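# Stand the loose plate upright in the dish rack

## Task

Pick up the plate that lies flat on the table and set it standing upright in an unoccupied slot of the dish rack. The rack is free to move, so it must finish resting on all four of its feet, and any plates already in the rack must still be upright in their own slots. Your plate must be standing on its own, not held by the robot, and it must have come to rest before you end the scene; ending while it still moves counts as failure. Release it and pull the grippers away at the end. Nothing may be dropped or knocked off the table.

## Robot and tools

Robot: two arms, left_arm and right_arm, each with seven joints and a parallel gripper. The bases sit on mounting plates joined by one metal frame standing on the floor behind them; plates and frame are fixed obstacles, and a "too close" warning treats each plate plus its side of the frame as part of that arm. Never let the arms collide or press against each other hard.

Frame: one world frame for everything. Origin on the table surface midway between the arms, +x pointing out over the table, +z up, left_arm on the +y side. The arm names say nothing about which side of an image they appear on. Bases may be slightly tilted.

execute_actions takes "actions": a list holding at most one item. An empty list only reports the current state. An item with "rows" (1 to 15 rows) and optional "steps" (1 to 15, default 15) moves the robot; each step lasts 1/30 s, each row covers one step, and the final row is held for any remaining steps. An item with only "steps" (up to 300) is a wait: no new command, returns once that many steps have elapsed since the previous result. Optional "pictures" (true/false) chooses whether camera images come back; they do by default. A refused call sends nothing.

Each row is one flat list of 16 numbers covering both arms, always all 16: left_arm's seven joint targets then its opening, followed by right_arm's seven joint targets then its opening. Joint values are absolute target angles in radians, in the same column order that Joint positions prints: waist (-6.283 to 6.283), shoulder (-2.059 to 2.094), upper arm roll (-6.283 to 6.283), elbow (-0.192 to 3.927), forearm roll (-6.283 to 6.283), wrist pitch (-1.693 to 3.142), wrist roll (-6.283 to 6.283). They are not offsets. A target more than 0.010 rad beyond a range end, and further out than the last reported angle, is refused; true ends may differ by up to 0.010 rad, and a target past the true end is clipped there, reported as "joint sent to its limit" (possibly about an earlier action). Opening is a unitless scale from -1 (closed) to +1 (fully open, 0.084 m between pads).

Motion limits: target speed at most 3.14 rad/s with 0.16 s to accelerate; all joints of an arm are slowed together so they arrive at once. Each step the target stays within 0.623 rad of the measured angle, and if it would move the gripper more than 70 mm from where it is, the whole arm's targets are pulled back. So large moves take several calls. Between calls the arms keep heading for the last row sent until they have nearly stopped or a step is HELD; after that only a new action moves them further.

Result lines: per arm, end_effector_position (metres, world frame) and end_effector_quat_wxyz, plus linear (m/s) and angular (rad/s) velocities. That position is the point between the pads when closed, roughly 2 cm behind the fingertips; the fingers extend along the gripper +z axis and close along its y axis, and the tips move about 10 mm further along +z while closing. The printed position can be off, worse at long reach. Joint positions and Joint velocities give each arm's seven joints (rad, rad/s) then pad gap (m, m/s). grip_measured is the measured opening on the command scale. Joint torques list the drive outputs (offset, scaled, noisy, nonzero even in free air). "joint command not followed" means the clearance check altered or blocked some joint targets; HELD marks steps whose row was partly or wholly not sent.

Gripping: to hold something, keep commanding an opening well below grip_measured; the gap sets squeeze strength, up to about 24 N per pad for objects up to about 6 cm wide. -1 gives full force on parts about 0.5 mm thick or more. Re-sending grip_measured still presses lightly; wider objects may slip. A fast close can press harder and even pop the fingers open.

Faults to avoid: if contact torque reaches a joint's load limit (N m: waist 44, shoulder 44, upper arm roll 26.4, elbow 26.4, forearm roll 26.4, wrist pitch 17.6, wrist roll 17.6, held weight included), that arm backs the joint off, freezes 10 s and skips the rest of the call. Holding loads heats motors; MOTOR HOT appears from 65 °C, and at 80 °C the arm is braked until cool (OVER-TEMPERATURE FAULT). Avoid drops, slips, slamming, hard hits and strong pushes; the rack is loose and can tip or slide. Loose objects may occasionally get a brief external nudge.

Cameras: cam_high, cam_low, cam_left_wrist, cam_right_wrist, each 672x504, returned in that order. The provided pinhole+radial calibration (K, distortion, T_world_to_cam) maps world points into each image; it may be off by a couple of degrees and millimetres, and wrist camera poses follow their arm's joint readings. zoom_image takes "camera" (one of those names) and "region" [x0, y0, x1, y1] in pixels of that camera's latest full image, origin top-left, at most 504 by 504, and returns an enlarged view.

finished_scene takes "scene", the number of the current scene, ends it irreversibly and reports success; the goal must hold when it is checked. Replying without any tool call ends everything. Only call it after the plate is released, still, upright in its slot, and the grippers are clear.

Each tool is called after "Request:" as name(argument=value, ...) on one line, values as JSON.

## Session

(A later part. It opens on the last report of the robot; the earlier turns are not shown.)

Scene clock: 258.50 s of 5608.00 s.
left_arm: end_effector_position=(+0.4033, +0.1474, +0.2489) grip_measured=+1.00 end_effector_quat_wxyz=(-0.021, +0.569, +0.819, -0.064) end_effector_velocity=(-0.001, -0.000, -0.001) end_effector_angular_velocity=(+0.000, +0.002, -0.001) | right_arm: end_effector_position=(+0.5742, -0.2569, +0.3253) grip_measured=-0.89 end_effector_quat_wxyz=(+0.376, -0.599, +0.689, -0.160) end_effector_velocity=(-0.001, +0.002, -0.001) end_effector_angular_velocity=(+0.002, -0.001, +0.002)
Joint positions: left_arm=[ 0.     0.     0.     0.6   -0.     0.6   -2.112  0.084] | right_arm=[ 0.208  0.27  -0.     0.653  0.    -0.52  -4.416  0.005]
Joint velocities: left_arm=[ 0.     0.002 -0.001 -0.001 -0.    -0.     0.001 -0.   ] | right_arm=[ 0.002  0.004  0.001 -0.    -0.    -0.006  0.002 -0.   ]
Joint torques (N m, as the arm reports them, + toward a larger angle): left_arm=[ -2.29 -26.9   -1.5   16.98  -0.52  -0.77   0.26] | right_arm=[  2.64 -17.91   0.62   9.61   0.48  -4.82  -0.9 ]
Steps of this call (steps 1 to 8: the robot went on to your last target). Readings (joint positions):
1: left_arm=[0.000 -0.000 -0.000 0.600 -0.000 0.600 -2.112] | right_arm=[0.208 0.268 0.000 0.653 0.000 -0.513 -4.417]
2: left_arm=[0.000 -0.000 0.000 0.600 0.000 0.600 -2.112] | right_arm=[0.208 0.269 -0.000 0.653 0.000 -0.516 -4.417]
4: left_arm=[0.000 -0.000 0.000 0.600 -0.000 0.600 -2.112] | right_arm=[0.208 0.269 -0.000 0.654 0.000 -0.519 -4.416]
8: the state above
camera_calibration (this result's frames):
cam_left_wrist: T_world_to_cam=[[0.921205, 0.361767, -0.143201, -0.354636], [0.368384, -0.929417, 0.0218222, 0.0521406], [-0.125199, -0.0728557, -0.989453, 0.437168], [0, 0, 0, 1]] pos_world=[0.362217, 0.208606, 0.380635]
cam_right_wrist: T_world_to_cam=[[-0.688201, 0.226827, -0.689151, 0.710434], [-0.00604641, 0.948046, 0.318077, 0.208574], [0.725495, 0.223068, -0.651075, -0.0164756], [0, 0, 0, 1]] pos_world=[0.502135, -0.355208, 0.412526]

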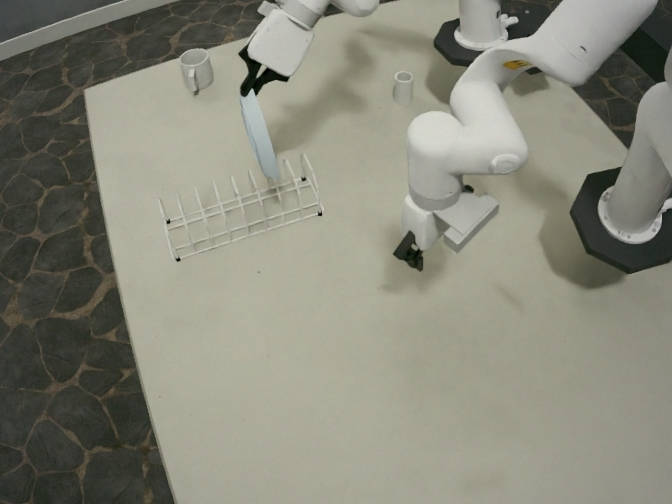

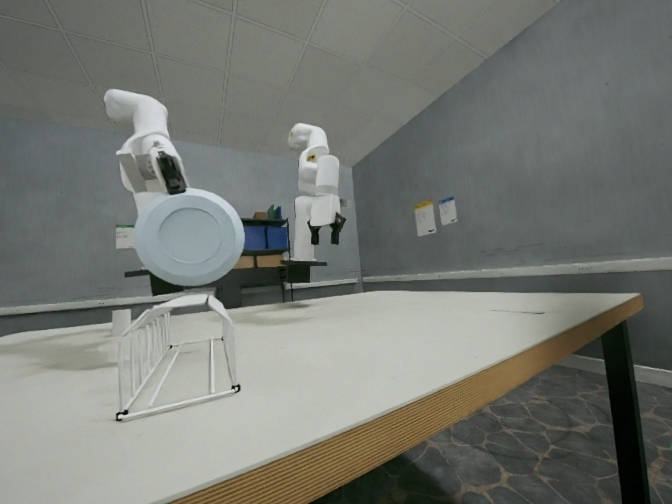

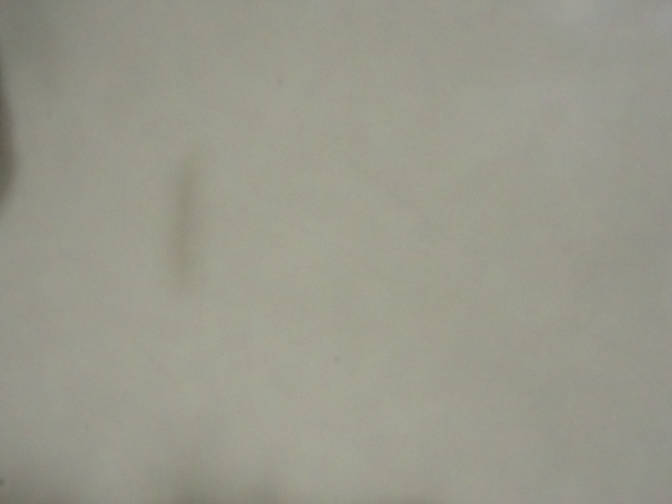

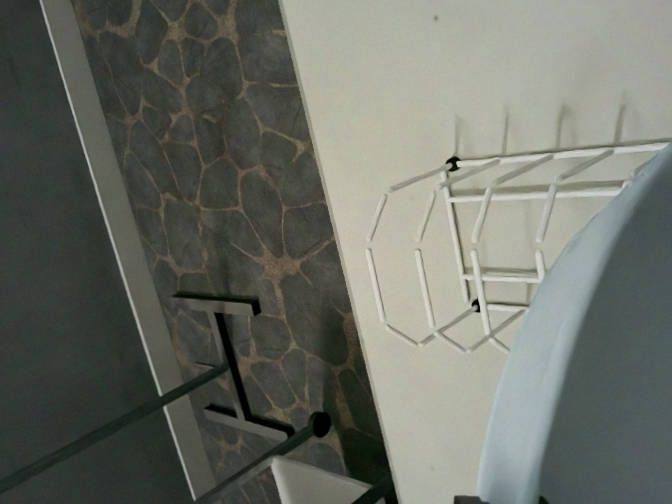

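Request:
execute_actions(actions=[{"rows":[[0,0,0,0.6,0,0.6,-2.112,1,0.208,0.275,0,0.653,0,-0.527,-4.416,-1],[0,0,0,0.6,0,0.6,-2.112,1,0.207,0.284,0,0.655,0,-0.538,-4.416,-1],[0,0,0,0.6,0,0.6,-2.112,1,0.207,0.297,0,0.657,0,-0.553,-4.415,-1],[0,0,0,0.6,0,0.6,-2.112,1,0.206,0.312,0,0.659,0,-0.571,-4.415,-1],[0,0,0,0.6,0,0.6,-2.112,1,0.205,0.328,0,0.661,0,-0.59,-4.415,-1],[0,0,0,0.6,0,0.6,-2.112,1,0.204,0.344,0,0.663,0,-0.608,-4.414,-1],[0,0,0,0.6,0,0.6,-2.112,1,0.204,0.36,0,0.666,0,-0.626,-4.414,-1],[0,0,0,0.6,0,0.6,-2.112,1,0.203,0.378,0,0.67,0,-0.639,-4.415,-1],[0,0,0,0.6,0,0.6,-2.112,1,0.202,0.396,0,0.674,0,-0.653,-4.417,-1],[0,0,0,0.6,0,0.6,-2.112,1,0.2,0.414,0,0.679,0,-0.666,-4.418,-1],[0,0,0,0.6,0,0.6,-2.112,1,0.199,0.432,0,0.684,0,-0.678,-4.42,-1],[0,0,0,0.6,0,0.6,-2.112,1,0.198,0.449,0,0.689,0,-0.69,-4.421,-1],[0,0,0,0.6,0,0.6,-2.112,1,0.197,0.464,0,0.693,0,-0.701,-4.423,-1],[0,0,0,0.6,0,0.6,-2.112,1,0.197,0.475,0,0.696,0,-0.709,-4.424,-1],[0,0,0,0.6,0,0.6,-2.112,1,0.196,0.481,0,0.698,0,-0.713,-4.424,-1]],"steps":15}], pictures=false)

Request:
execute_actions(actions=[{"steps":12}])

Request:
zoom_image(camera="cam_high", region=[210, 100, 340, 240])

Request:
zoom_image(camera="cam_low", region=[90, 160, 290, 400])

Scene clock: 270.50 s of 5608.00 s.
left_arm: end_effector_position=(+0.4033, +0.1474, +0.2489) grip_measured=+1.00 end_effector_quat_wxyz=(-0.021, +0.569, +0.819, -0.064) end_effector_velocity=(+0.001, +0.000, +0.001) end_effector_angular_velocity=(+0.000, -0.002, +0.003) | right_arm: end_effector_position=(+0.5761, -0.2568, +0.2825) grip_measured=-0.89 end_effector_quat_wxyz=(+0.384, -0.594, +0.687, -0.169) end_effector_velocity=(-0.005, -0.004, -0.141) end_effector_angular_velocity=(-0.037, +0.005, -0.005)
Joint positions: left_arm=[-0.     0.    -0.     0.6    0.     0.6   -2.112  0.084] | right_arm=[ 0.199  0.435 -0.     0.685  0.    -0.678 -4.42   0.005]
Joint velocities: left_arm=[ 0.    -0.002  0.     0.     0.     0.    -0.002  0.   ] | right_arm=[-0.029  0.471 -0.005  0.118 -0.    -0.342 -0.041 -0.   ]
Joint torques (N m, as the arm reports them, + toward a larger angle): left_arm=[ -2.25 -26.91  -1.74  16.91  -0.62  -0.84   0.28] | right_arm=[  3.32 -19.86   1.06   8.01   0.31  -4.69  -0.83]
Steps of this call (steps 1 to 30: the robot went on to your last target; steps 31 to 120: nothing new was sent; then 7.50 s passed at rest; steps 121 to 135: all 15 steps of this action). Readings (joint positions):
121: left_arm=[0.000 -0.000 0.000 0.600 0.000 0.600 -2.112] | right_arm=[0.208 0.271 -0.000 0.653 0.000 -0.521 -4.416]
122: left_arm=[-0.000 -0.000 0.000 0.600 0.000 0.600 -2.112] | right_arm=[0.208 0.272 -0.000 0.653 -0.000 -0.522 -4.416]
124: left_arm=[0.000 0.000 0.000 0.600 -0.000 0.600 -2.112] | right_arm=[0.208 0.278 0.000 0.654 -0.000 -0.532 -4.416]
128: left_arm=[0.000 -0.000 -0.000 0.600 -0.000 0.600 -2.112] | right_arm=[0.206 0.320 0.000 0.661 -0.000 -0.581 -4.415]
135: the state above

Scene clock: 270.90 s of 5608.00 s.
left_arm: end_effector_position=(+0.4033, +0.1474, +0.2489) grip_measured=+1.00 end_effector_quat_wxyz=(-0.021, +0.569, +0.819, -0.064) end_effector_velocity=(-0.000, +0.000, -0.000) end_effector_angular_velocity=(+0.000, +0.000, -0.003) | right_arm: end_effector_position=(+0.5760, -0.2568, +0.2699) grip_measured=-0.89 end_effector_quat_wxyz=(+0.384, -0.594, +0.686, -0.170) end_effector_velocity=(+0.000, -0.001, -0.002) end_effector_angular_velocity=(-0.001, +0.001, -0.002)
Joint positions: left_arm=[ 0.    -0.    -0.     0.6    0.     0.6   -2.112  0.084] | right_arm=[ 0.196  0.48   0.     0.698 -0.    -0.713 -4.424  0.005]
Joint velocities: left_arm=[-0.001 -0.001  0.001 -0.001  0.001 -0.     0.002 -0.   ] | right_arm=[-0.002  0.007 -0.     0.002  0.001 -0.005 -0.     0.   ]
Joint torques (N m, as the arm reports them, + toward a larger angle): left_arm=[ -2.24 -26.93  -1.72  16.9   -0.62  -0.81   0.22] | right_arm=[  3.07 -18.94   0.83   7.42   0.42  -4.61  -0.93]
Steps of this call (steps 1 to 12: the robot went on to your last target). Readings (joint positions):
1: left_arm=[0.000 0.000 -0.000 0.600 -0.000 0.600 -2.112] | right_arm=[0.198 0.449 -0.000 0.689 0.000 -0.689 -4.422]
2: left_arm=[-0.000 -0.000 -0.000 0.600 0.000 0.600 -2.112] | right_arm=[0.197 0.461 -0.000 0.692 0.000 -0.696 -4.422]
4: left_arm=[-0.000 0.000 -0.000 0.600 -0.000 0.600 -2.112] | right_arm=[0.197 0.473 -0.000 0.695 0.000 -0.705 -4.423]
8: left_arm=[0.000 -0.000 -0.000 0.600 -0.000 0.600 -2.112] | right_arm=[0.196 0.478 -0.000 0.698 0.000 -0.711 -4.424]
12: the state above
camera_calibration (this result's frames):
cam_left_wrist: T_world_to_cam=[[0.921205, 0.361767, -0.143201, -0.354636], [0.368384, -0.929418, 0.0218221, 0.0521407], [-0.125199, -0.0728556, -0.989453, 0.437168], [0, 0, 0, 1]] pos_world=[0.362217, 0.208606, 0.380635]
cam_right_wrist: T_world_to_cam=[[-0.66684, 0.232548, -0.707987, 0.667703], [-0.00565482, 0.948456, 0.31686, 0.226359], [0.745179, 0.215298, -0.631153, -0.0725439], [0, 0, 0, 1]] pos_world=[0.50059, -0.354346, 0.355215]

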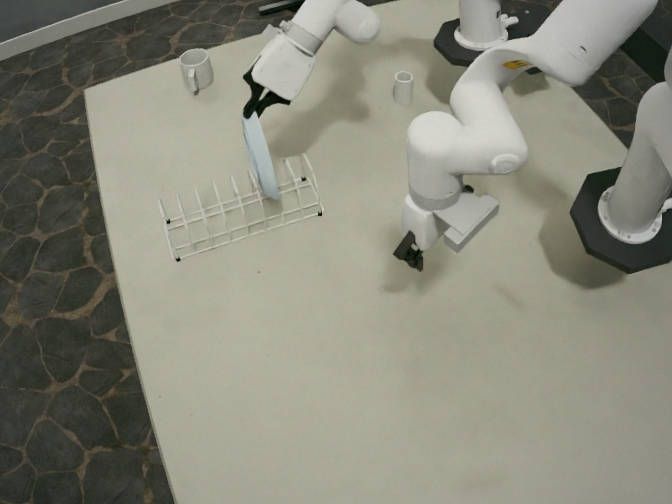

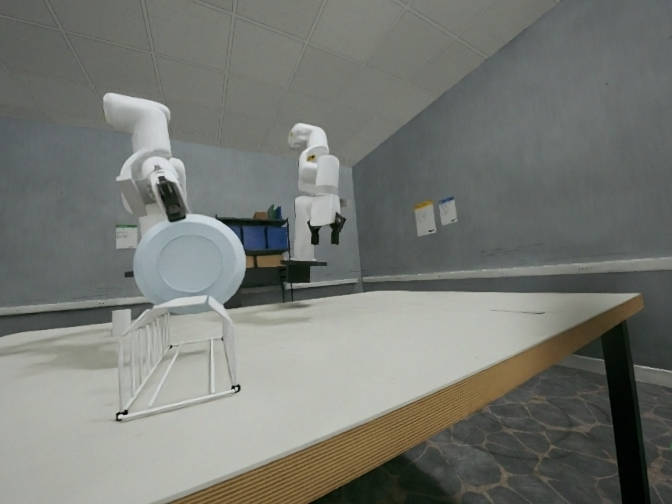

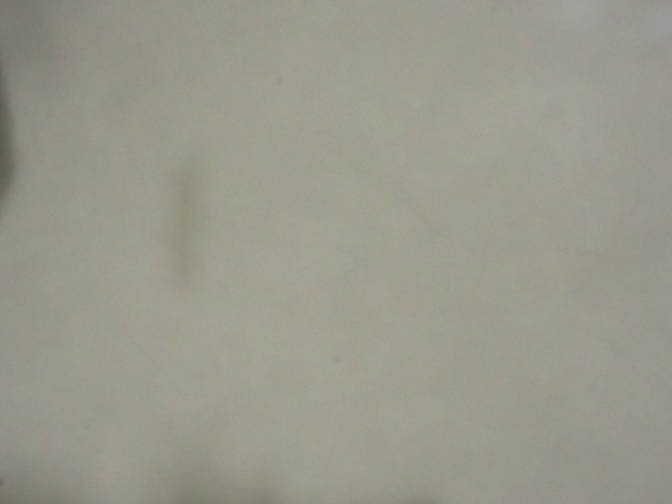

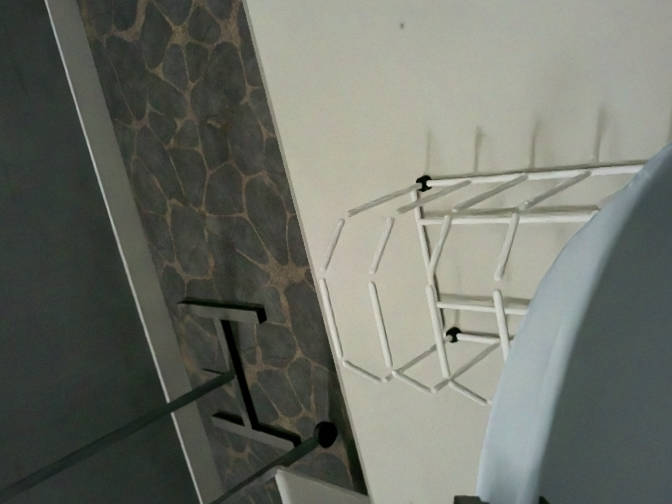

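Region (210, 100, 340, 240) of cam_high's 672x504 image, scaled by 3.600, with more detail than that image has; it fills the left 468 columns of this view, and the rest is white.

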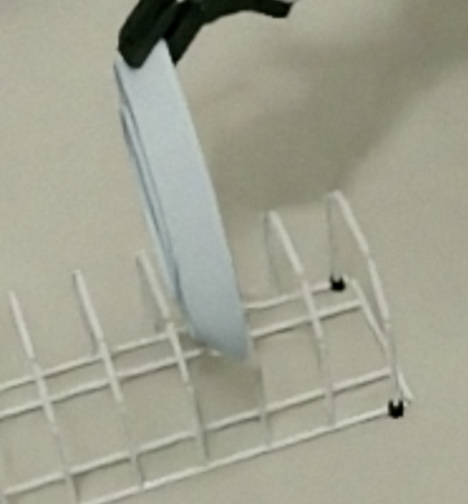

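Region (90, 160, 290, 400) of cam_low's 672x504 image, scaled by 2.100, with more detail than that image has.

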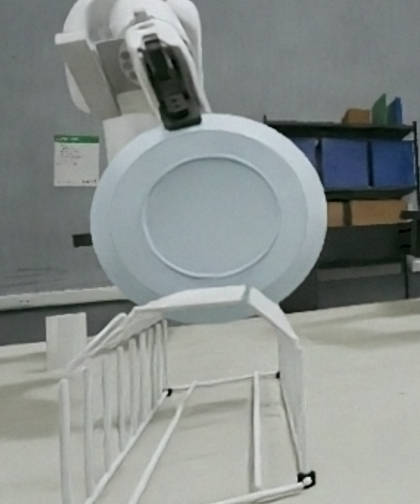

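Request:
execute_actions(actions=[{"rows":[[0,0,0,0.6,0,0.6,-2.112,1,0.196,0.485,0,0.699,0,-0.716,-4.424,-1],[0,0,0,0.6,0,0.6,-2.112,1,0.196,0.494,0,0.702,0,-0.722,-4.425,-1],[0,0,0,0.6,0,0.6,-2.112,1,0.195,0.508,0,0.707,0,-0.731,-4.425,-1],[0,0,0,0.6,0,0.6,-2.112,1,0.195,0.525,0,0.714,0,-0.741,-4.426,-1],[0,0,0,0.6,0,0.6,-2.112,1,0.194,0.543,0,0.72,0,-0.752,-4.427,-1],[0,0,0,0.6,0,0.6,-2.112,1,0.194,0.561,0,0.727,0,-0.763,-4.428,-1],[0,0,0,0.6,0,0.6,-2.112,1,0.193,0.58,0,0.735,0,-0.774,-4.429,-1],[0,0,0,0.6,0,0.6,-2.112,1,0.192,0.599,0,0.743,0,-0.785,-4.43,-1],[0,0,0,0.6,0,0.6,-2.112,1,0.192,0.618,0,0.751,0,-0.796,-4.431,-1],[0,0,0,0.6,0,0.6,-2.112,1,0.191,0.636,0,0.759,0,-0.806,-4.432,-1],[0,0,0,0.6,0,0.6,-2.112,1,0.19,0.654,0,0.767,0,-0.815,-4.433,-1],[0,0,0,0.6,0,0.6,-2.112,1,0.19,0.671,0,0.775,0,-0.824,-4.434,-1],[0,0,0,0.6,0,0.6,-2.112,1,0.189,0.685,0,0.782,0,-0.831,-4.434,-1],[0,0,0,0.6,0,0.6,-2.112,1,0.189,0.694,0,0.786,0,-0.836,-4.435,-1],[0,0,0,0.6,0,0.6,-2.112,1,0.189,0.698,0,0.788,0,-0.838,-4.435,-1]],"steps":15}], pictures=false)

Request:
execute_actions(actions=[{"steps":12}])

Request:
zoom_image(camera="cam_high", region=[210, 100, 340, 240])

Request:
zoom_image(camera="cam_low", region=[120, 280, 260, 380])

Scene clock: 284.67 s of 5608.00 s.
left_arm: end_effector_position=(+0.4033, +0.1474, +0.2489) grip_measured=+1.00 end_effector_quat_wxyz=(-0.021, +0.569, +0.819, -0.064) end_effector_velocity=(+0.001, +0.000, +0.001) end_effector_angular_velocity=(-0.000, -0.002, +0.002) | right_arm: end_effector_position=(+0.5757, -0.2546, +0.2192) grip_measured=-0.89 end_effector_quat_wxyz=(+0.381, -0.595, +0.686, -0.172) end_effector_velocity=(-0.005, +0.005, -0.136) end_effector_angular_velocity=(-0.022, +0.016, -0.000)
Joint positions: left_arm=[-0.     0.    -0.     0.6    0.     0.6   -2.112  0.084] | right_arm=[ 0.19   0.656 -0.     0.768  0.    -0.815 -4.433  0.005]
Joint velocities: left_arm=[ 0.    -0.001  0.001  0.001 -0.     0.    -0.     0.   ] | right_arm=[-0.017  0.461 -0.     0.203  0.    -0.237 -0.022  0.   ]
Joint torques (N m, as the arm reports them, + toward a larger angle): left_arm=[ -2.31 -26.76  -1.54  16.87  -0.53  -0.84   0.26] | right_arm=[  2.71 -22.29   0.81   6.35   0.06  -4.58  -0.98]
Steps of this call (steps 1 to 30: the robot went on to your last target; steps 31 to 120: nothing new was sent; then 9.27 s passed at rest; steps 121 to 135: all 15 steps of this action). Readings (joint positions):
121: left_arm=[0.000 -0.000 0.000 0.600 0.000 0.600 -2.112] | right_arm=[0.196 0.481 -0.000 0.698 0.000 -0.713 -4.424]
122: left_arm=[-0.000 0.000 0.000 0.600 0.000 0.600 -2.112] | right_arm=[0.196 0.482 -0.000 0.698 0.000 -0.714 -4.424]
124: left_arm=[-0.000 -0.000 0.000 0.600 -0.000 0.600 -2.112] | right_arm=[0.196 0.488 -0.000 0.701 0.000 -0.719 -4.424]
128: left_arm=[0.000 -0.000 -0.000 0.600 -0.000 0.600 -2.112] | right_arm=[0.195 0.535 0.000 0.718 0.000 -0.747 -4.427]
135: the state above

Scene clock: 285.07 s of 5608.00 s.
left_arm: end_effector_position=(+0.4033, +0.1474, +0.2489) grip_measured=+1.00 end_effector_quat_wxyz=(-0.021, +0.569, +0.819, -0.064) end_effector_velocity=(-0.000, -0.001, -0.000) end_effector_angular_velocity=(+0.000, -0.000, -0.003) | right_arm: end_effector_position=(+0.5759, -0.2538, +0.2080) grip_measured=-0.89 end_effector_quat_wxyz=(+0.381, -0.595, +0.686, -0.173) end_effector_velocity=(+0.001, -0.000, -0.001) end_effector_angular_velocity=(+0.000, -0.002, -0.001)
Joint positions: left_arm=[ 0.    -0.     0.     0.6   -0.     0.6   -2.112  0.084] | right_arm=[ 0.189  0.697  0.     0.788 -0.    -0.838 -4.435  0.005]
Joint velocities: left_arm=[-0.001 -0.    -0.001 -0.     0.001 -0.     0.001  0.   ] | right_arm=[-0.001  0.006  0.     0.004 -0.    -0.004  0.     0.   ]
Joint torques (N m, as the arm reports them, + toward a larger angle): left_arm=[ -2.42 -26.92  -1.67  16.92  -0.5   -0.76   0.29] | right_arm=[  3.08 -20.17   0.74   5.85   0.23  -4.47  -0.8 ]
Steps of this call (steps 1 to 12: the robot went on to your last target). Readings (joint positions):
1: left_arm=[-0.000 0.000 0.000 0.600 0.000 0.600 -2.112] | right_arm=[0.190 0.670 -0.000 0.774 0.000 -0.822 -4.434]
2: left_arm=[-0.000 0.000 -0.000 0.600 0.000 0.600 -2.112] | right_arm=[0.189 0.680 -0.000 0.778 0.000 -0.827 -4.434]
4: left_arm=[0.000 -0.000 -0.000 0.600 -0.000 0.600 -2.112] | right_arm=[0.189 0.690 -0.000 0.783 0.000 -0.833 -4.435]
8: left_arm=[0.000 -0.000 -0.000 0.600 0.000 0.600 -2.112] | right_arm=[0.189 0.695 -0.000 0.787 0.000 -0.837 -4.435]
12: the state above
camera_calibration (this result's frames):
cam_left_wrist: T_world_to_cam=[[0.921205, 0.361767, -0.143201, -0.354636], [0.368384, -0.929417, 0.0218222, 0.0521406], [-0.125199, -0.0728558, -0.989453, 0.437168], [0, 0, 0, 1]] pos_world=[0.362217, 0.208606, 0.380635]
cam_right_wrist: T_world_to_cam=[[-0.667145, 0.225883, -0.709855, 0.621985], [-0.00589745, 0.951286, 0.308252, 0.245702], [0.744904, 0.209835, -0.633314, -0.112971], [0, 0, 0, 1]] pos_world=[0.500556, -0.350524, 0.294235]

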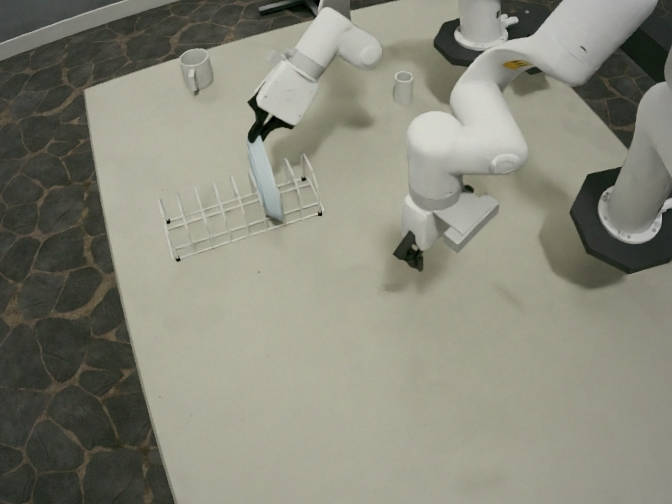

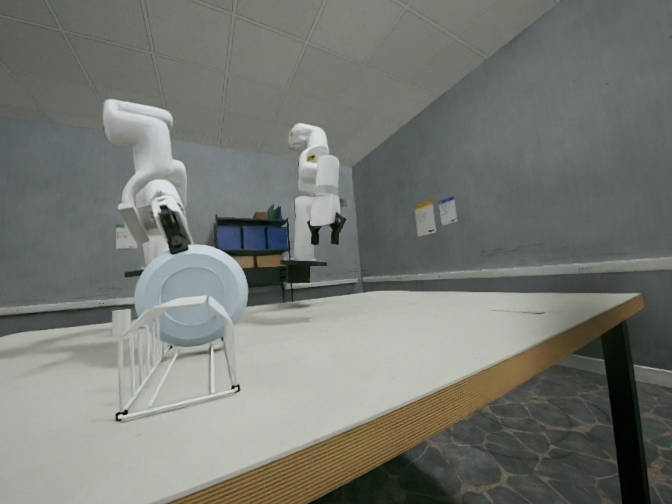

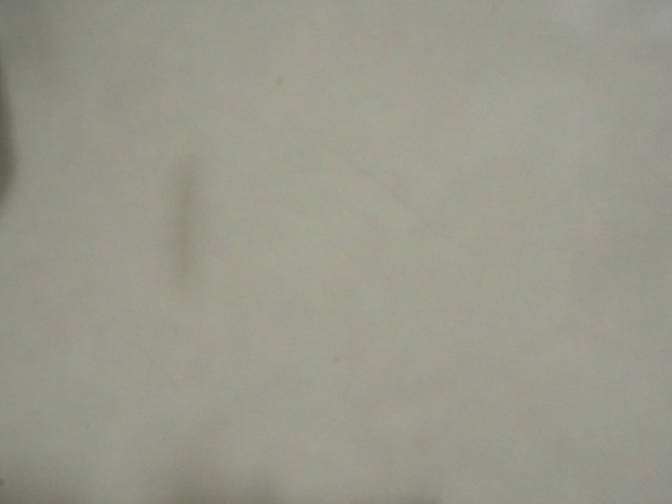

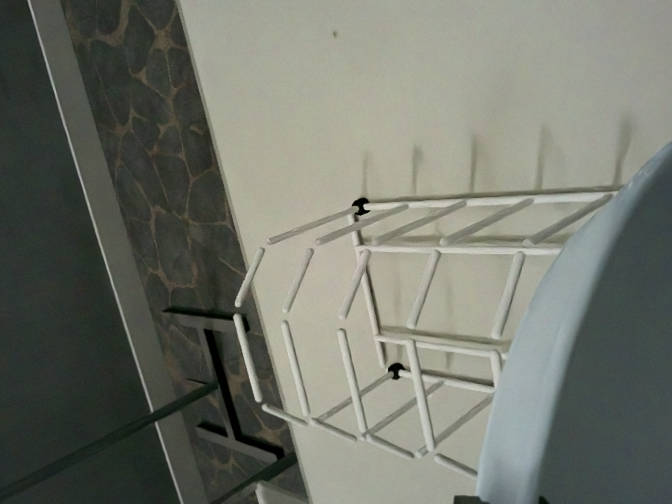

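Region (210, 100, 340, 240) of cam_high's 672x504 image, scaled by 3.600, with more detail than that image has; it fills the left 468 columns of this view, and the rest is white.

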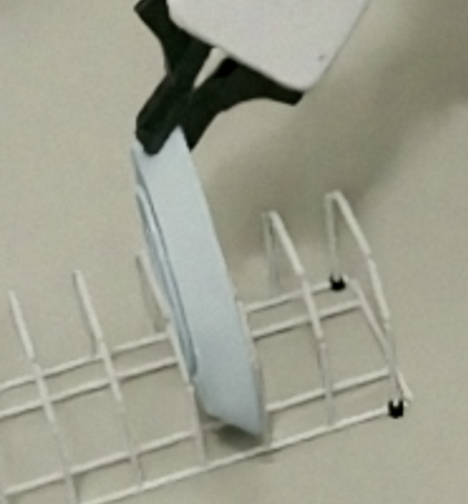

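Region (120, 280, 260, 380) of cam_low's 672x504 image, scaled by 3.600, with more detail than that image has; it fills the top 360 rows of this view, and the rest is white.

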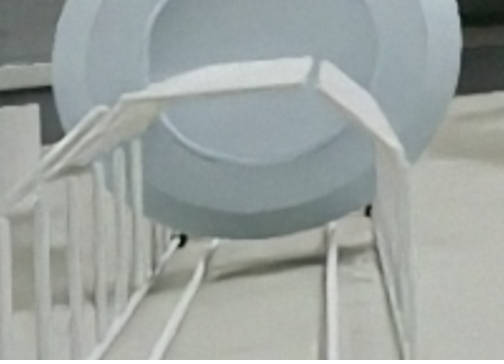

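Request:
execute_actions(actions=[{"rows":[[0,0,0,0.6,0,0.6,-2.112,1,0.189,0.701,0,0.79,0,-0.84,-4.435,-1],[0,0,0,0.6,0,0.6,-2.112,1,0.189,0.706,0,0.792,0,-0.842,-4.435,-1],[0,0,0,0.6,0,0.6,-2.112,1,0.189,0.711,0,0.794,0,-0.845,-4.435,-1],[0,0,0,0.6,0,0.6,-2.112,1,0.189,0.716,0,0.797,0,-0.847,-4.435,-1],[0,0,0,0.6,0,0.6,-2.112,1,0.189,0.721,0,0.799,0,-0.85,-4.435,-1],[0,0,0,0.6,0,0.6,-2.112,1,0.189,0.726,0,0.802,0,-0.852,-4.435,-1]],"steps":15}])

Request:
zoom_image(camera="cam_low", region=[120, 280, 260, 380])

Scene clock: 290.77 s of 5608.00 s.
left_arm: end_effector_position=(+0.4033, +0.1474, +0.2489) grip_measured=+1.00 end_effector_quat_wxyz=(-0.021, +0.569, +0.819, -0.064) end_effector_velocity=(+0.000, +0.000, -0.000) end_effector_angular_velocity=(+0.000, +0.000, +0.002) | right_arm: end_effector_position=(+0.5766, -0.2531, +0.2011) grip_measured=-0.89 end_effector_quat_wxyz=(+0.382, -0.595, +0.685, -0.174) end_effector_velocity=(+0.001, -0.000, -0.001) end_effector_angular_velocity=(-0.000, -0.001, -0.000)
Joint positions: left_arm=[-0.     0.    -0.     0.6    0.     0.6   -2.112  0.084] | right_arm=[ 0.189  0.724 -0.     0.803  0.    -0.853 -4.435  0.005]
Joint velocities: left_arm=[ 0.001  0.001 -0.     0.001  0.    -0.    -0.002  0.   ] | right_arm=[-0.002  0.004  0.     0.003 -0.001 -0.002 -0.001  0.   ]
Joint torques (N m, as the arm reports them, + toward a larger angle): left_arm=[ -2.57 -26.97  -1.62  16.98  -0.5   -0.78   0.24] | right_arm=[  3.37 -17.05   1.18   4.49   0.09  -2.26  -0.92]
Steps of this call (steps 1 to 30: the robot went on to your last target; steps 31 to 120: nothing new was sent; then 1.20 s passed at rest; steps 121 to 135: all 15 steps of this action). Readings (joint positions):
121: left_arm=[0.000 -0.000 0.000 0.600 -0.000 0.600 -2.112] | right_arm=[0.189 0.698 -0.000 0.788 0.000 -0.838 -4.435]
122: left_arm=[-0.000 0.000 0.000 0.600 -0.000 0.600 -2.112] | right_arm=[0.189 0.698 -0.000 0.788 0.000 -0.838 -4.435]
124: left_arm=[0.000 0.000 0.000 0.600 -0.000 0.600 -2.112] | right_arm=[0.189 0.702 -0.000 0.791 0.000 -0.841 -4.435]
128: left_arm=[0.000 -0.000 0.000 0.600 0.000 0.600 -2.112] | right_arm=[0.189 0.719 -0.000 0.798 0.000 -0.848 -4.435]
135: the state above
camera_calibration (this result's frames):
cam_left_wrist: T_world_to_cam=[[0.921205, 0.361767, -0.143201, -0.354636], [0.368384, -0.929418, 0.0218222, 0.0521406], [-0.125199, -0.0728557, -0.989453, 0.437168], [0, 0, 0, 1]] pos_world=[0.362217, 0.208606, 0.380635]
cam_right_wrist: T_world_to_cam=[[-0.6648, 0.226611, -0.711821, 0.616646], [-0.0061314, 0.951191, 0.308541, 0.247259], [0.746996, 0.209483, -0.630962, -0.11971], [0, 0, 0, 1]] pos_world=[0.500885, -0.349852, 0.287119]

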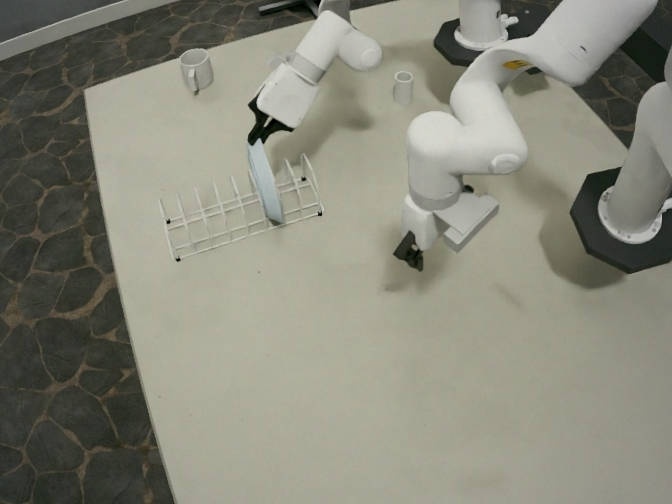

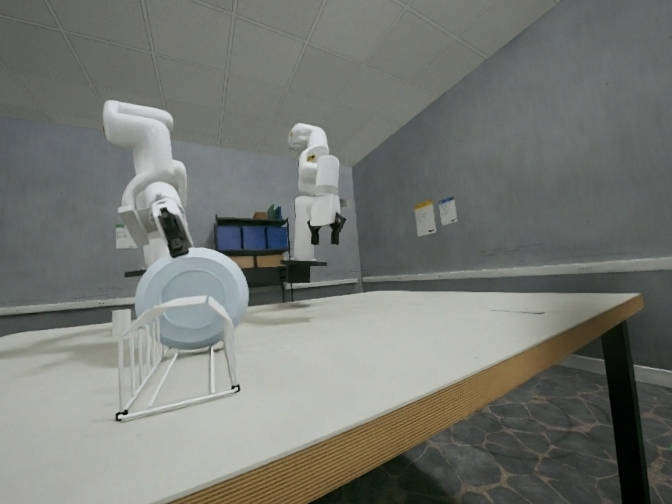

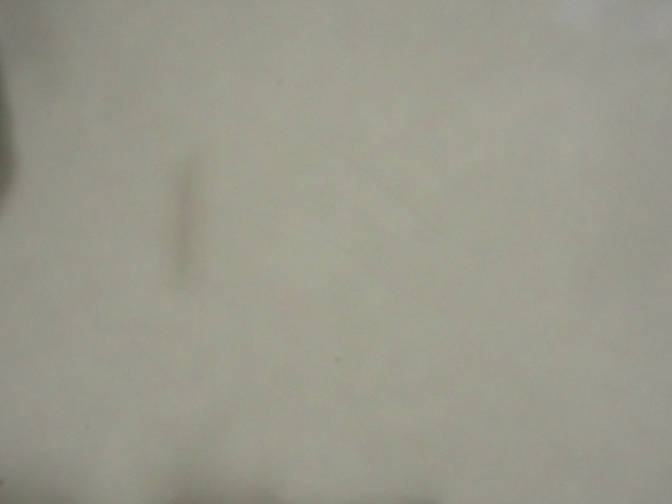

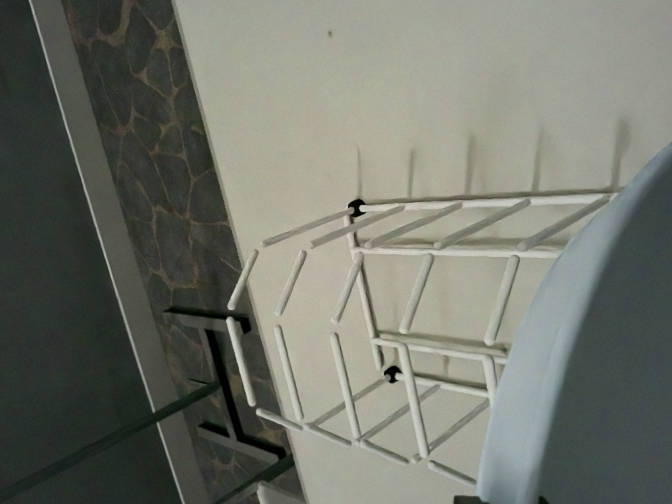

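Region (120, 280, 260, 380) of cam_low's 672x504 image, scaled by 3.600, with more detail than that image has; it fills the top 360 rows of this view, and the rest is white.

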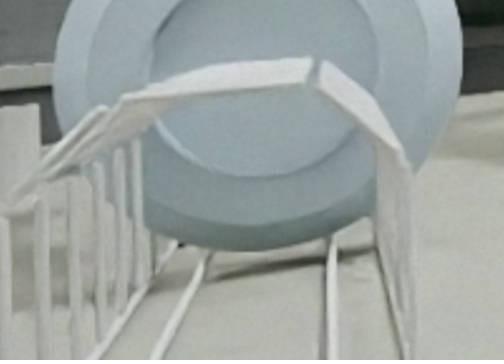

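Request:
execute_actions(actions=[{"rows":[[0,0,0,0.6,0,0.6,-2.112,1,0.189,0.722,0,0.8,0,-0.85,-4.435,-0.9],[0,0,0,0.6,0,0.6,-2.112,1,0.189,0.722,0,0.8,0,-0.85,-4.435,-0.86],[0,0,0,0.6,0,0.6,-2.112,1,0.189,0.722,0,0.8,0,-0.85,-4.435,-0.83],[0,0,0,0.6,0,0.6,-2.112,1,0.189,0.722,0,0.8,0,-0.85,-4.435,-0.8],[0,0,0,0.6,0,0.6,-2.112,1,0.189,0.722,0,0.8,0,-0.85,-4.435,-0.76],[0,0,0,0.6,0,0.6,-2.112,1,0.189,0.722,0,0.8,0,-0.85,-4.435,-0.72],[0,0,0,0.6,0,0.6,-2.112,1,0.189,0.722,0,0.8,0,-0.85,-4.435,-0.67],[0,0,0,0.6,0,0.6,-2.112,1,0.189,0.722,0,0.8,0,-0.85,-4.435,-0.62],[0,0,0,0.6,0,0.6,-2.112,1,0.189,0.722,0,0.8,0,-0.85,-4.435,-0.56],[0,0,0,0.6,0,0.6,-2.112,1,0.189,0.722,0,0.8,0,-0.85,-4.435,-0.5],[0,0,0,0.6,0,0.6,-2.112,1,0.189,0.722,0,0.8,0,-0.85,-4.435,-0.43],[0,0,0,0.6,0,0.6,-2.112,1,0.189,0.722,0,0.8,0,-0.85,-4.435,-0.36],[0,0,0,0.6,0,0.6,-2.112,1,0.189,0.722,0,0.8,0,-0.85,-4.435,-0.29],[0,0,0,0.6,0,0.6,-2.112,1,0.189,0.722,0,0.8,0,-0.85,-4.435,-0.22],[0,0,0,0.6,0,0.6,-2.112,1,0.189,0.722,0,0.8,0,-0.85,-4.435,-0.15]],"steps":15}], pictures=false)

Request:
execute_actions(actions=[{"rows":[[0,0,0,0.6,0,0.6,-2.112,1,0.189,0.718,0,0.795,0,-0.851,-4.435,-0.15],[0,0,0,0.6,0,0.6,-2.112,1,0.189,0.709,0,0.784,0,-0.853,-4.435,-0.15],[0,0,0,0.6,0,0.6,-2.112,1,0.189,0.695,0,0.767,0,-0.856,-4.435,-0.15],[0,0,0,0.6,0,0.6,-2.112,1,0.189,0.676,0,0.745,0,-0.86,-4.435,-0.15],[0,0,0,0.6,0,0.6,-2.112,1,0.189,0.654,0,0.718,0,-0.864,-4.435,-0.15],[0,0,0,0.6,0,0.6,-2.112,1,0.189,0.629,0,0.688,0,-0.869,-4.435,-0.15],[0,0,0,0.6,0,0.6,-2.112,1,0.189,0.602,0,0.656,0,-0.874,-4.435,-0.15],[0,0,0,0.6,0,0.6,-2.112,1,0.189,0.572,0,0.624,0,-0.876,-4.435,-0.15],[0,0,0,0.6,0,0.6,-2.112,1,0.189,0.54,0,0.592,0,-0.876,-4.435,-0.15],[0,0,0,0.6,0,0.6,-2.112,1,0.189,0.505,0,0.56,0,-0.87,-4.435,-0.15],[0,0,0,0.6,0,0.6,-2.112,1,0.189,0.465,0,0.53,0,-0.86,-4.435,-0.15],[0,0,0,0.6,0,0.6,-2.112,1,0.189,0.42,0,0.5,0,-0.84,-4.435,-0.15],[0,0,0,0.6,0,0.6,-2.112,1,0.189,0.37,0,0.475,0,-0.81,-4.435,-0.15],[0,0,0,0.6,0,0.6,-2.112,1,0.189,0.32,0,0.45,0,-0.78,-4.435,-0.15],[0,0,0,0.6,0,0.6,-2.112,1,0.189,0.27,0,0.43,0,-0.74,-4.435,-0.15]],"steps":15}], pictures=false)

Request:
execute_actions(actions=[{"rows":[[0,0,0,0.6,0,0.6,-2.112,1,0.18,0.22,0,0.41,0,-0.69,-4.435,-0.15],[0,0,0,0.6,0,0.6,-2.112,1,0.17,0.17,0,0.395,0,-0.64,-4.435,-0.15],[0,0,0,0.6,0,0.6,-2.112,1,0.16,0.125,0,0.38,0,-0.59,-4.435,-0.15],[0,0,0,0.6,0,0.6,-2.112,1,0.15,0.085,0,0.37,0,-0.54,-4.435,-0.15],[0,0,0,0.6,0,0.6,-2.112,1,0.14,0.05,0,0.36,0,-0.5,-4.435,-0.15],[0,0,0,0.6,0,0.6,-2.112,1,0.135,0.025,0,0.355,0,-0.47,-4.435,-0.15],[0,0,0,0.6,0,0.6,-2.112,1,0.13,0.01,0,0.35,0,-0.45,-4.435,-0.15],[0,0,0,0.6,0,0.6,-2.112,1,0.13,0,0,0.35,0,-0.44,-4.435,-0.15]],"steps":15}])

Request:
zoom_image(camera="cam_high", region=[150, 100, 340, 270])

Scene clock: 308.67 s of 5608.00 s.
left_arm: end_effector_position=(+0.4033, +0.1474, +0.2489) grip_measured=+1.00 end_effector_quat_wxyz=(-0.021, +0.569, +0.819, -0.064) end_effector_velocity=(-0.000, -0.001, +0.000) end_effector_angular_velocity=(+0.000, -0.001, -0.000) | right_arm: end_effector_position=(+0.5722, -0.2518, +0.1966) grip_measured=-0.23 end_effector_quat_wxyz=(-0.377, +0.598, -0.687, +0.170) end_effector_velocity=(+0.021, -0.005, +0.024) end_effector_angular_velocity=(+0.007, -0.064, -0.015)
Joint positions: left_arm=[-0.     0.    -0.     0.6   -0.     0.6   -2.112  0.084] | right_arm=[ 0.19   0.726  0.001  0.796 -0.    -0.846 -4.435  0.034]
Joint velocities: left_arm=[ 0.    -0.002 -0.002 -0.001  0.     0.    -0.001 -0.   ] | right_arm=[-0.003 -0.021 -0.006  0.024  0.001 -0.02  -0.001  0.093]
Joint torques (N m, as the arm reports them, + toward a larger angle): left_arm=[ -2.45 -26.87  -1.6   16.96  -0.49  -0.79   0.21] | right_arm=[  2.42 -19.03   0.23   5.61   0.54  -3.65  -0.85]
Steps of this call (steps 1 to 15: the robot went on to your last target; steps 16 to 100: nothing new was sent; then 14.07 s passed at rest; steps 101 to 115: all 15 steps of this action). Readings (joint positions):
101: left_arm=[0.000 -0.000 -0.000 0.600 -0.000 0.600 -2.112] | right_arm=[0.189 0.726 -0.000 0.802 0.000 -0.853 -4.435]
102: left_arm=[-0.000 0.000 0.000 0.600 -0.000 0.600 -2.112] | right_arm=[0.189 0.725 -0.000 0.802 0.000 -0.853 -4.435]
104: left_arm=[-0.000 -0.000 -0.000 0.600 0.000 0.600 -2.112] | right_arm=[0.189 0.724 0.000 0.800 0.000 -0.851 -4.435]
108: left_arm=[-0.000 0.000 -0.000 0.600 0.000 0.600 -2.112] | right_arm=[0.189 0.725 0.000 0.798 -0.000 -0.848 -4.435]
115: the state above

Scene clock: 309.17 s of 5608.00 s.
left_arm: end_effector_position=(+0.4033, +0.1474, +0.2489) grip_measured=+1.00 end_effector_quat_wxyz=(-0.021, +0.569, +0.819, -0.064) end_effector_velocity=(+0.001, +0.000, +0.000) end_effector_angular_velocity=(-0.000, -0.001, +0.002) | right_arm: end_effector_position=(+0.5246, -0.2692, +0.2553) grip_measured=-0.16 end_effector_quat_wxyz=(+0.378, -0.597, +0.687, -0.171) end_effector_velocity=(-0.133, -0.054, +0.237) end_effector_angular_velocity=(-0.016, +0.082, +0.009)
Joint positions: left_arm=[ 0.    -0.     0.     0.6    0.     0.6   -2.112  0.084] | right_arm=[ 0.189  0.463  0.     0.538 -0.    -0.845 -4.435  0.037]
Joint velocities: left_arm=[-0.    -0.     0.001  0.001 -0.    -0.    -0.001  0.   ] | right_arm=[ 0.001 -1.175 -0.001 -0.786  0.     0.473  0.    -0.   ]
Joint torques (N m, as the arm reports them, + toward a larger angle): left_arm=[ -2.41 -26.96  -1.57  16.84  -0.53  -0.79   0.27] | right_arm=[  2.29 -18.54   0.37   6.63   0.36  -3.42  -0.95]
Steps of this call (steps 1 to 15: all 15 steps of this action). Readings (joint positions):
1: left_arm=[0.000 -0.000 0.000 0.600 0.000 0.600 -2.112] | right_arm=[0.190 0.725 0.001 0.797 -0.000 -0.847 -4.435]
2: left_arm=[-0.000 -0.000 -0.000 0.600 -0.000 0.600 -2.112] | right_arm=[0.190 0.724 0.001 0.797 -0.000 -0.848 -4.435]
4: left_arm=[-0.000 0.000 -0.000 0.600 0.000 0.600 -2.112] | right_arm=[0.189 0.716 0.001 0.789 -0.000 -0.850 -4.435]
8: left_arm=[-0.000 0.000 -0.000 0.600 0.000 0.600 -2.112] | right_arm=[0.189 0.665 0.000 0.729 -0.000 -0.861 -4.435]
15: the state above

Scene clock: 309.67 s of 5608.00 s.
left_arm: end_effector_position=(+0.4033, +0.1474, +0.2489) grip_measured=+1.00 end_effector_quat_wxyz=(-0.021, +0.569, +0.819, -0.064) end_effector_velocity=(+0.001, -0.001, +0.001) end_effector_angular_velocity=(-0.000, -0.003, -0.004) | right_arm: end_effector_position=(+0.4845, -0.3123, +0.3179) grip_measured=-0.16 end_effector_quat_wxyz=(+0.321, -0.597, +0.720, -0.148) end_effector_velocity=(-0.018, -0.004, -0.003) end_effector_angular_velocity=(-0.009, +0.066, +0.004)
Joint positions: left_arm=[ 0.     0.     0.     0.6   -0.     0.6   -2.112  0.084] | right_arm=[ 0.132  0.009  0.     0.352 -0.    -0.449 -4.435  0.037]
Joint velocities: left_arm=[-0.    -0.002 -0.001  0.001  0.001  0.     0.001 -0.   ] | right_arm=[-0.012 -0.07   0.007 -0.033 -0.001  0.103 -0.    -0.   ]
Joint torques (N m, as the arm reports them, + toward a larger angle): left_arm=[ -2.44 -26.85  -1.68  16.87  -0.49  -0.83   0.23] | right_arm=[  1.73 -10.54   0.56   8.37   0.54  -3.44  -0.96]
Steps of this call (steps 1 to 15: all 15 steps of this action). Readings (joint positions):
1: left_arm=[0.000 -0.000 0.000 0.600 0.000 0.600 -2.112] | right_arm=[0.189 0.423 0.000 0.513 -0.000 -0.827 -4.435]
2: left_arm=[0.000 0.000 0.000 0.600 -0.000 0.600 -2.112] | right_arm=[0.189 0.379 0.000 0.489 -0.000 -0.802 -4.435]
4: left_arm=[-0.000 0.000 0.000 0.600 0.000 0.600 -2.112] | right_arm=[0.186 0.288 0.001 0.446 -0.000 -0.736 -4.435]
8: left_arm=[0.000 0.000 -0.000 0.600 0.000 0.600 -2.112] | right_arm=[0.154 0.114 -0.000 0.384 0.000 -0.568 -4.435]
15: the state above
camera_calibration (this result's frames):
cam_left_wrist: T_world_to_cam=[[0.921205, 0.361767, -0.143201, -0.354636], [0.368384, -0.929417, 0.0218221, 0.0521407], [-0.125199, -0.0728557, -0.989453, 0.437168], [0, 0, 0, 1]] pos_world=[0.362217, 0.208606, 0.380635]
cam_right_wrist: T_world_to_cam=[[-0.75021, 0.237339, -0.617134, 0.666599], [0.0745999, 0.957779, 0.277659, 0.23968], [0.656977, 0.162265, -0.736241, 0.0974431], [0, 0, 0, 1]] pos_world=[0.418191, -0.403582, 0.416573]

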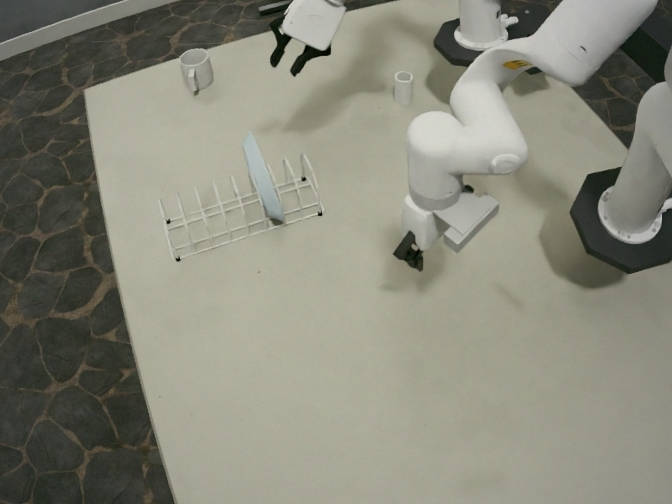

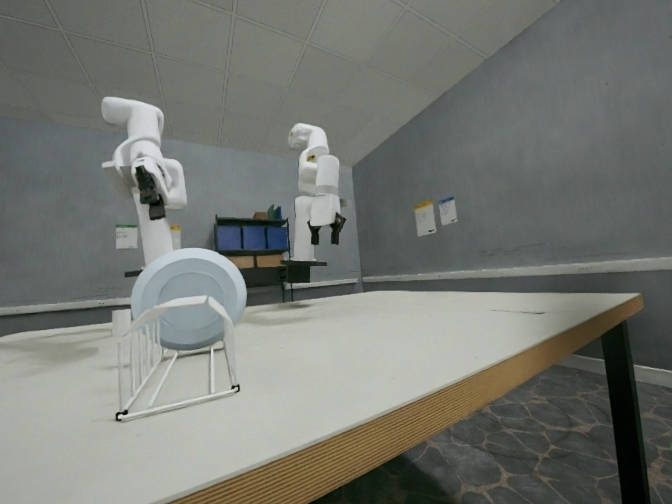

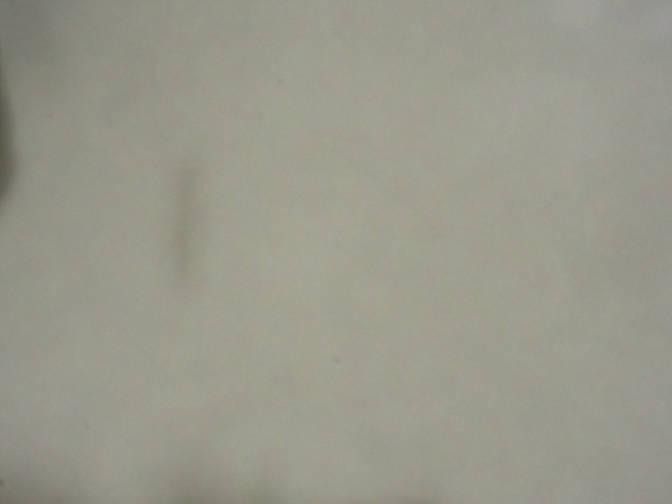

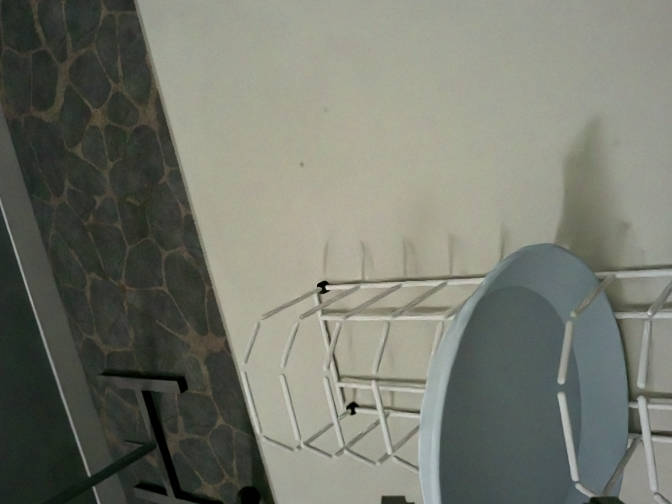

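Region (150, 100, 340, 270) of cam_high's 672x504 image, scaled by 2.653, with more detail than that image has; it fills the top 451 rows of this view, and the rest is white.

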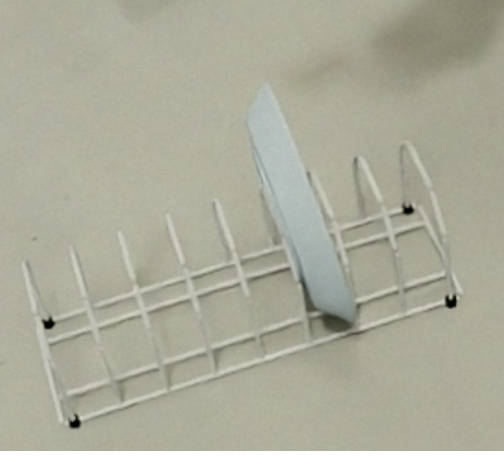

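Check it is still.

Request:
execute_actions(actions=[{"steps":30}])

Request:
zoom_image(camera="cam_high", region=[150, 100, 340, 270])

Scene clock: 311.27 s of 5608.00 s.
left_arm: end_effector_position=(+0.4033, +0.1474, +0.2489) grip_measured=+1.00 end_effector_quat_wxyz=(-0.021, +0.569, +0.819, -0.064) end_effector_velocity=(-0.001, -0.000, -0.001) end_effector_angular_velocity=(-0.000, +0.002, -0.001) | right_arm: end_effector_position=(+0.4838, -0.3133, +0.3190) grip_measured=-0.16 end_effector_quat_wxyz=(+0.320, -0.597, +0.721, -0.148) end_effector_velocity=(-0.001, -0.000, -0.000) end_effector_angular_velocity=(-0.000, +0.000, +0.000)
Joint positions: left_arm=[ 0.     0.     0.     0.6    0.     0.6   -2.112  0.084] | right_arm=[ 0.13   0.     0.     0.35  -0.    -0.44  -4.435  0.037]
Joint velocities: left_arm=[-0.001  0.001 -0.    -0.    -0.001 -0.     0.001  0.   ] | right_arm=[ 0.001 -0.001 -0.001 -0.002  0.    -0.001 -0.001 -0.   ]
Joint torques (N m, as the arm reports them, + toward a larger angle): left_arm=[ -2.44 -26.99  -1.67  16.99  -0.49  -0.8    0.21] | right_arm=[  1.68 -11.23   0.38   7.94   0.51  -3.58  -0.9 ]
Steps of this call (steps 1 to 15: the robot went on to your last target; steps 16 to 48: nothing new was sent). Readings (joint positions):
1: left_arm=[0.000 -0.000 0.000 0.600 -0.000 0.600 -2.112] | right_arm=[0.131 0.007 0.000 0.351 -0.000 -0.446 -4.435]
2: left_arm=[0.000 0.000 -0.000 0.600 -0.000 0.600 -2.112] | right_arm=[0.131 0.005 0.000 0.351 -0.000 -0.444 -4.435]
4: left_arm=[0.000 -0.000 0.000 0.600 -0.000 0.600 -2.112] | right_arm=[0.131 0.003 0.000 0.350 -0.000 -0.442 -4.435]
8: left_arm=[0.000 -0.000 -0.000 0.600 -0.000 0.600 -2.112] | right_arm=[0.130 0.001 0.000 0.350 -0.000 -0.440 -4.435]
48: the state above
All arms were judged still, so your last target was given up. Only a new action makes them travel on or press farther. Fingers that are still opening or closing keep moving.
camera_calibration (this result's frames):
cam_left_wrist: T_world_to_cam=[[0.921205, 0.361767, -0.143201, -0.354636], [0.368384, -0.929417, 0.021822, 0.0521407], [-0.125199, -0.0728556, -0.989453, 0.437168], [0, 0, 0, 1]] pos_world=[0.362217, 0.208606, 0.380635]
cam_right_wrist: T_world_to_cam=[[-0.75144, 0.238124, -0.615333, 0.667257], [0.0766722, 0.9578, 0.277022, 0.239628], [0.655332, 0.160986, -0.737986, 0.0998569], [0, 0, 0, 1]] pos_world=[0.417591, -0.404481, 0.417896]

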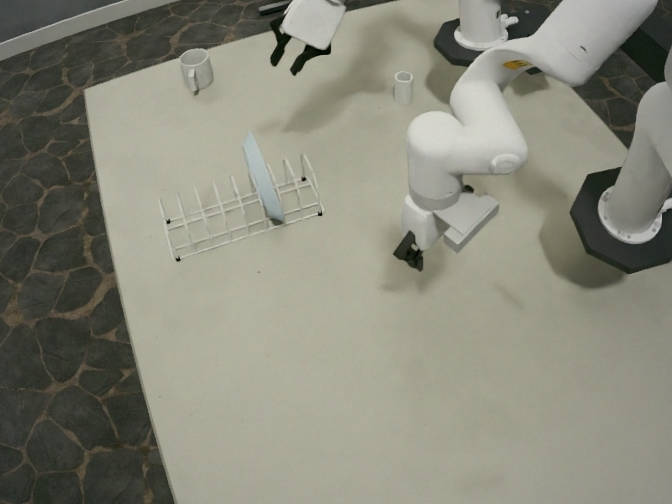

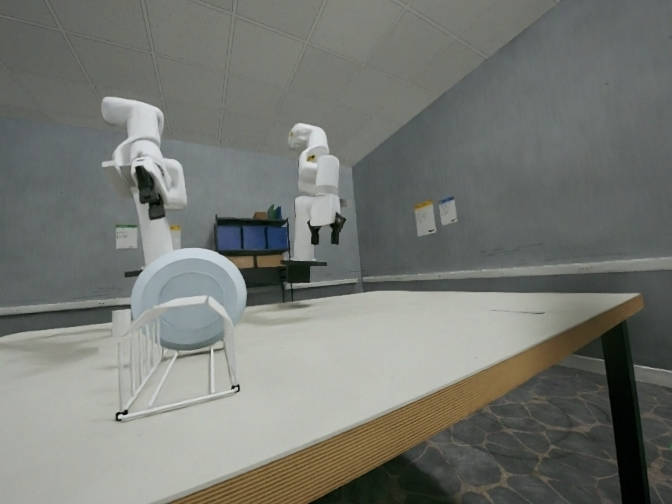

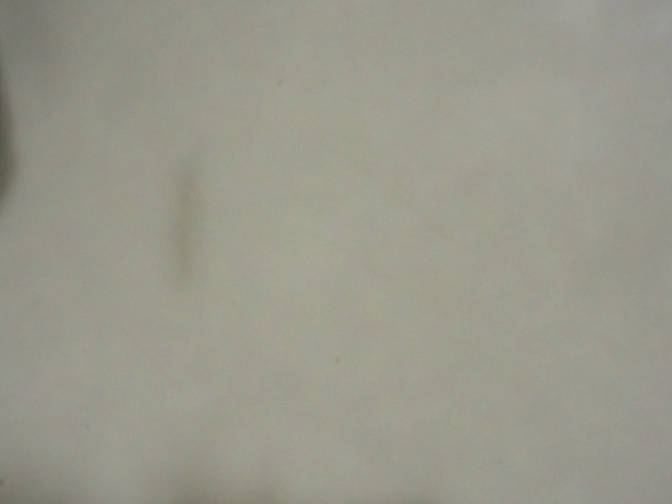

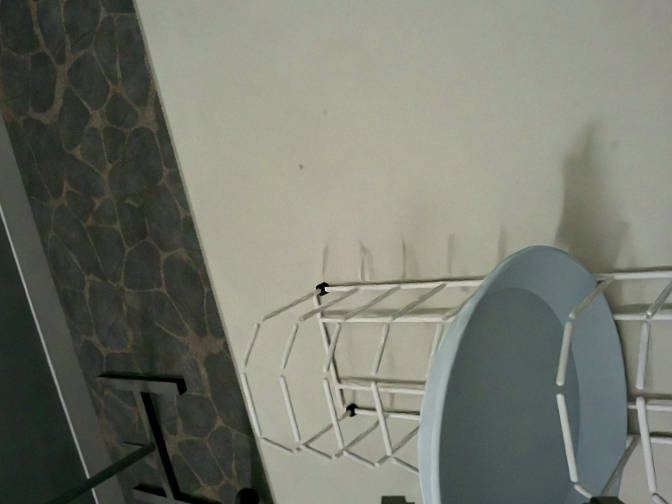

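Region (150, 100, 340, 270) of cam_high's 672x504 image, scaled by 2.653, with more detail than that image has; it fills the top 451 rows of this view, and the rest is white.

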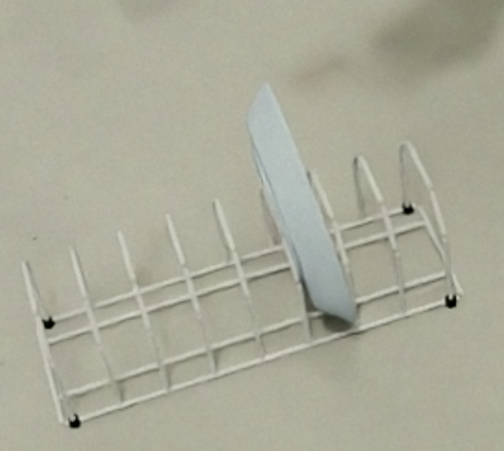

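Request:
finished_scene(scene=1)

The scene is finished: the task was done.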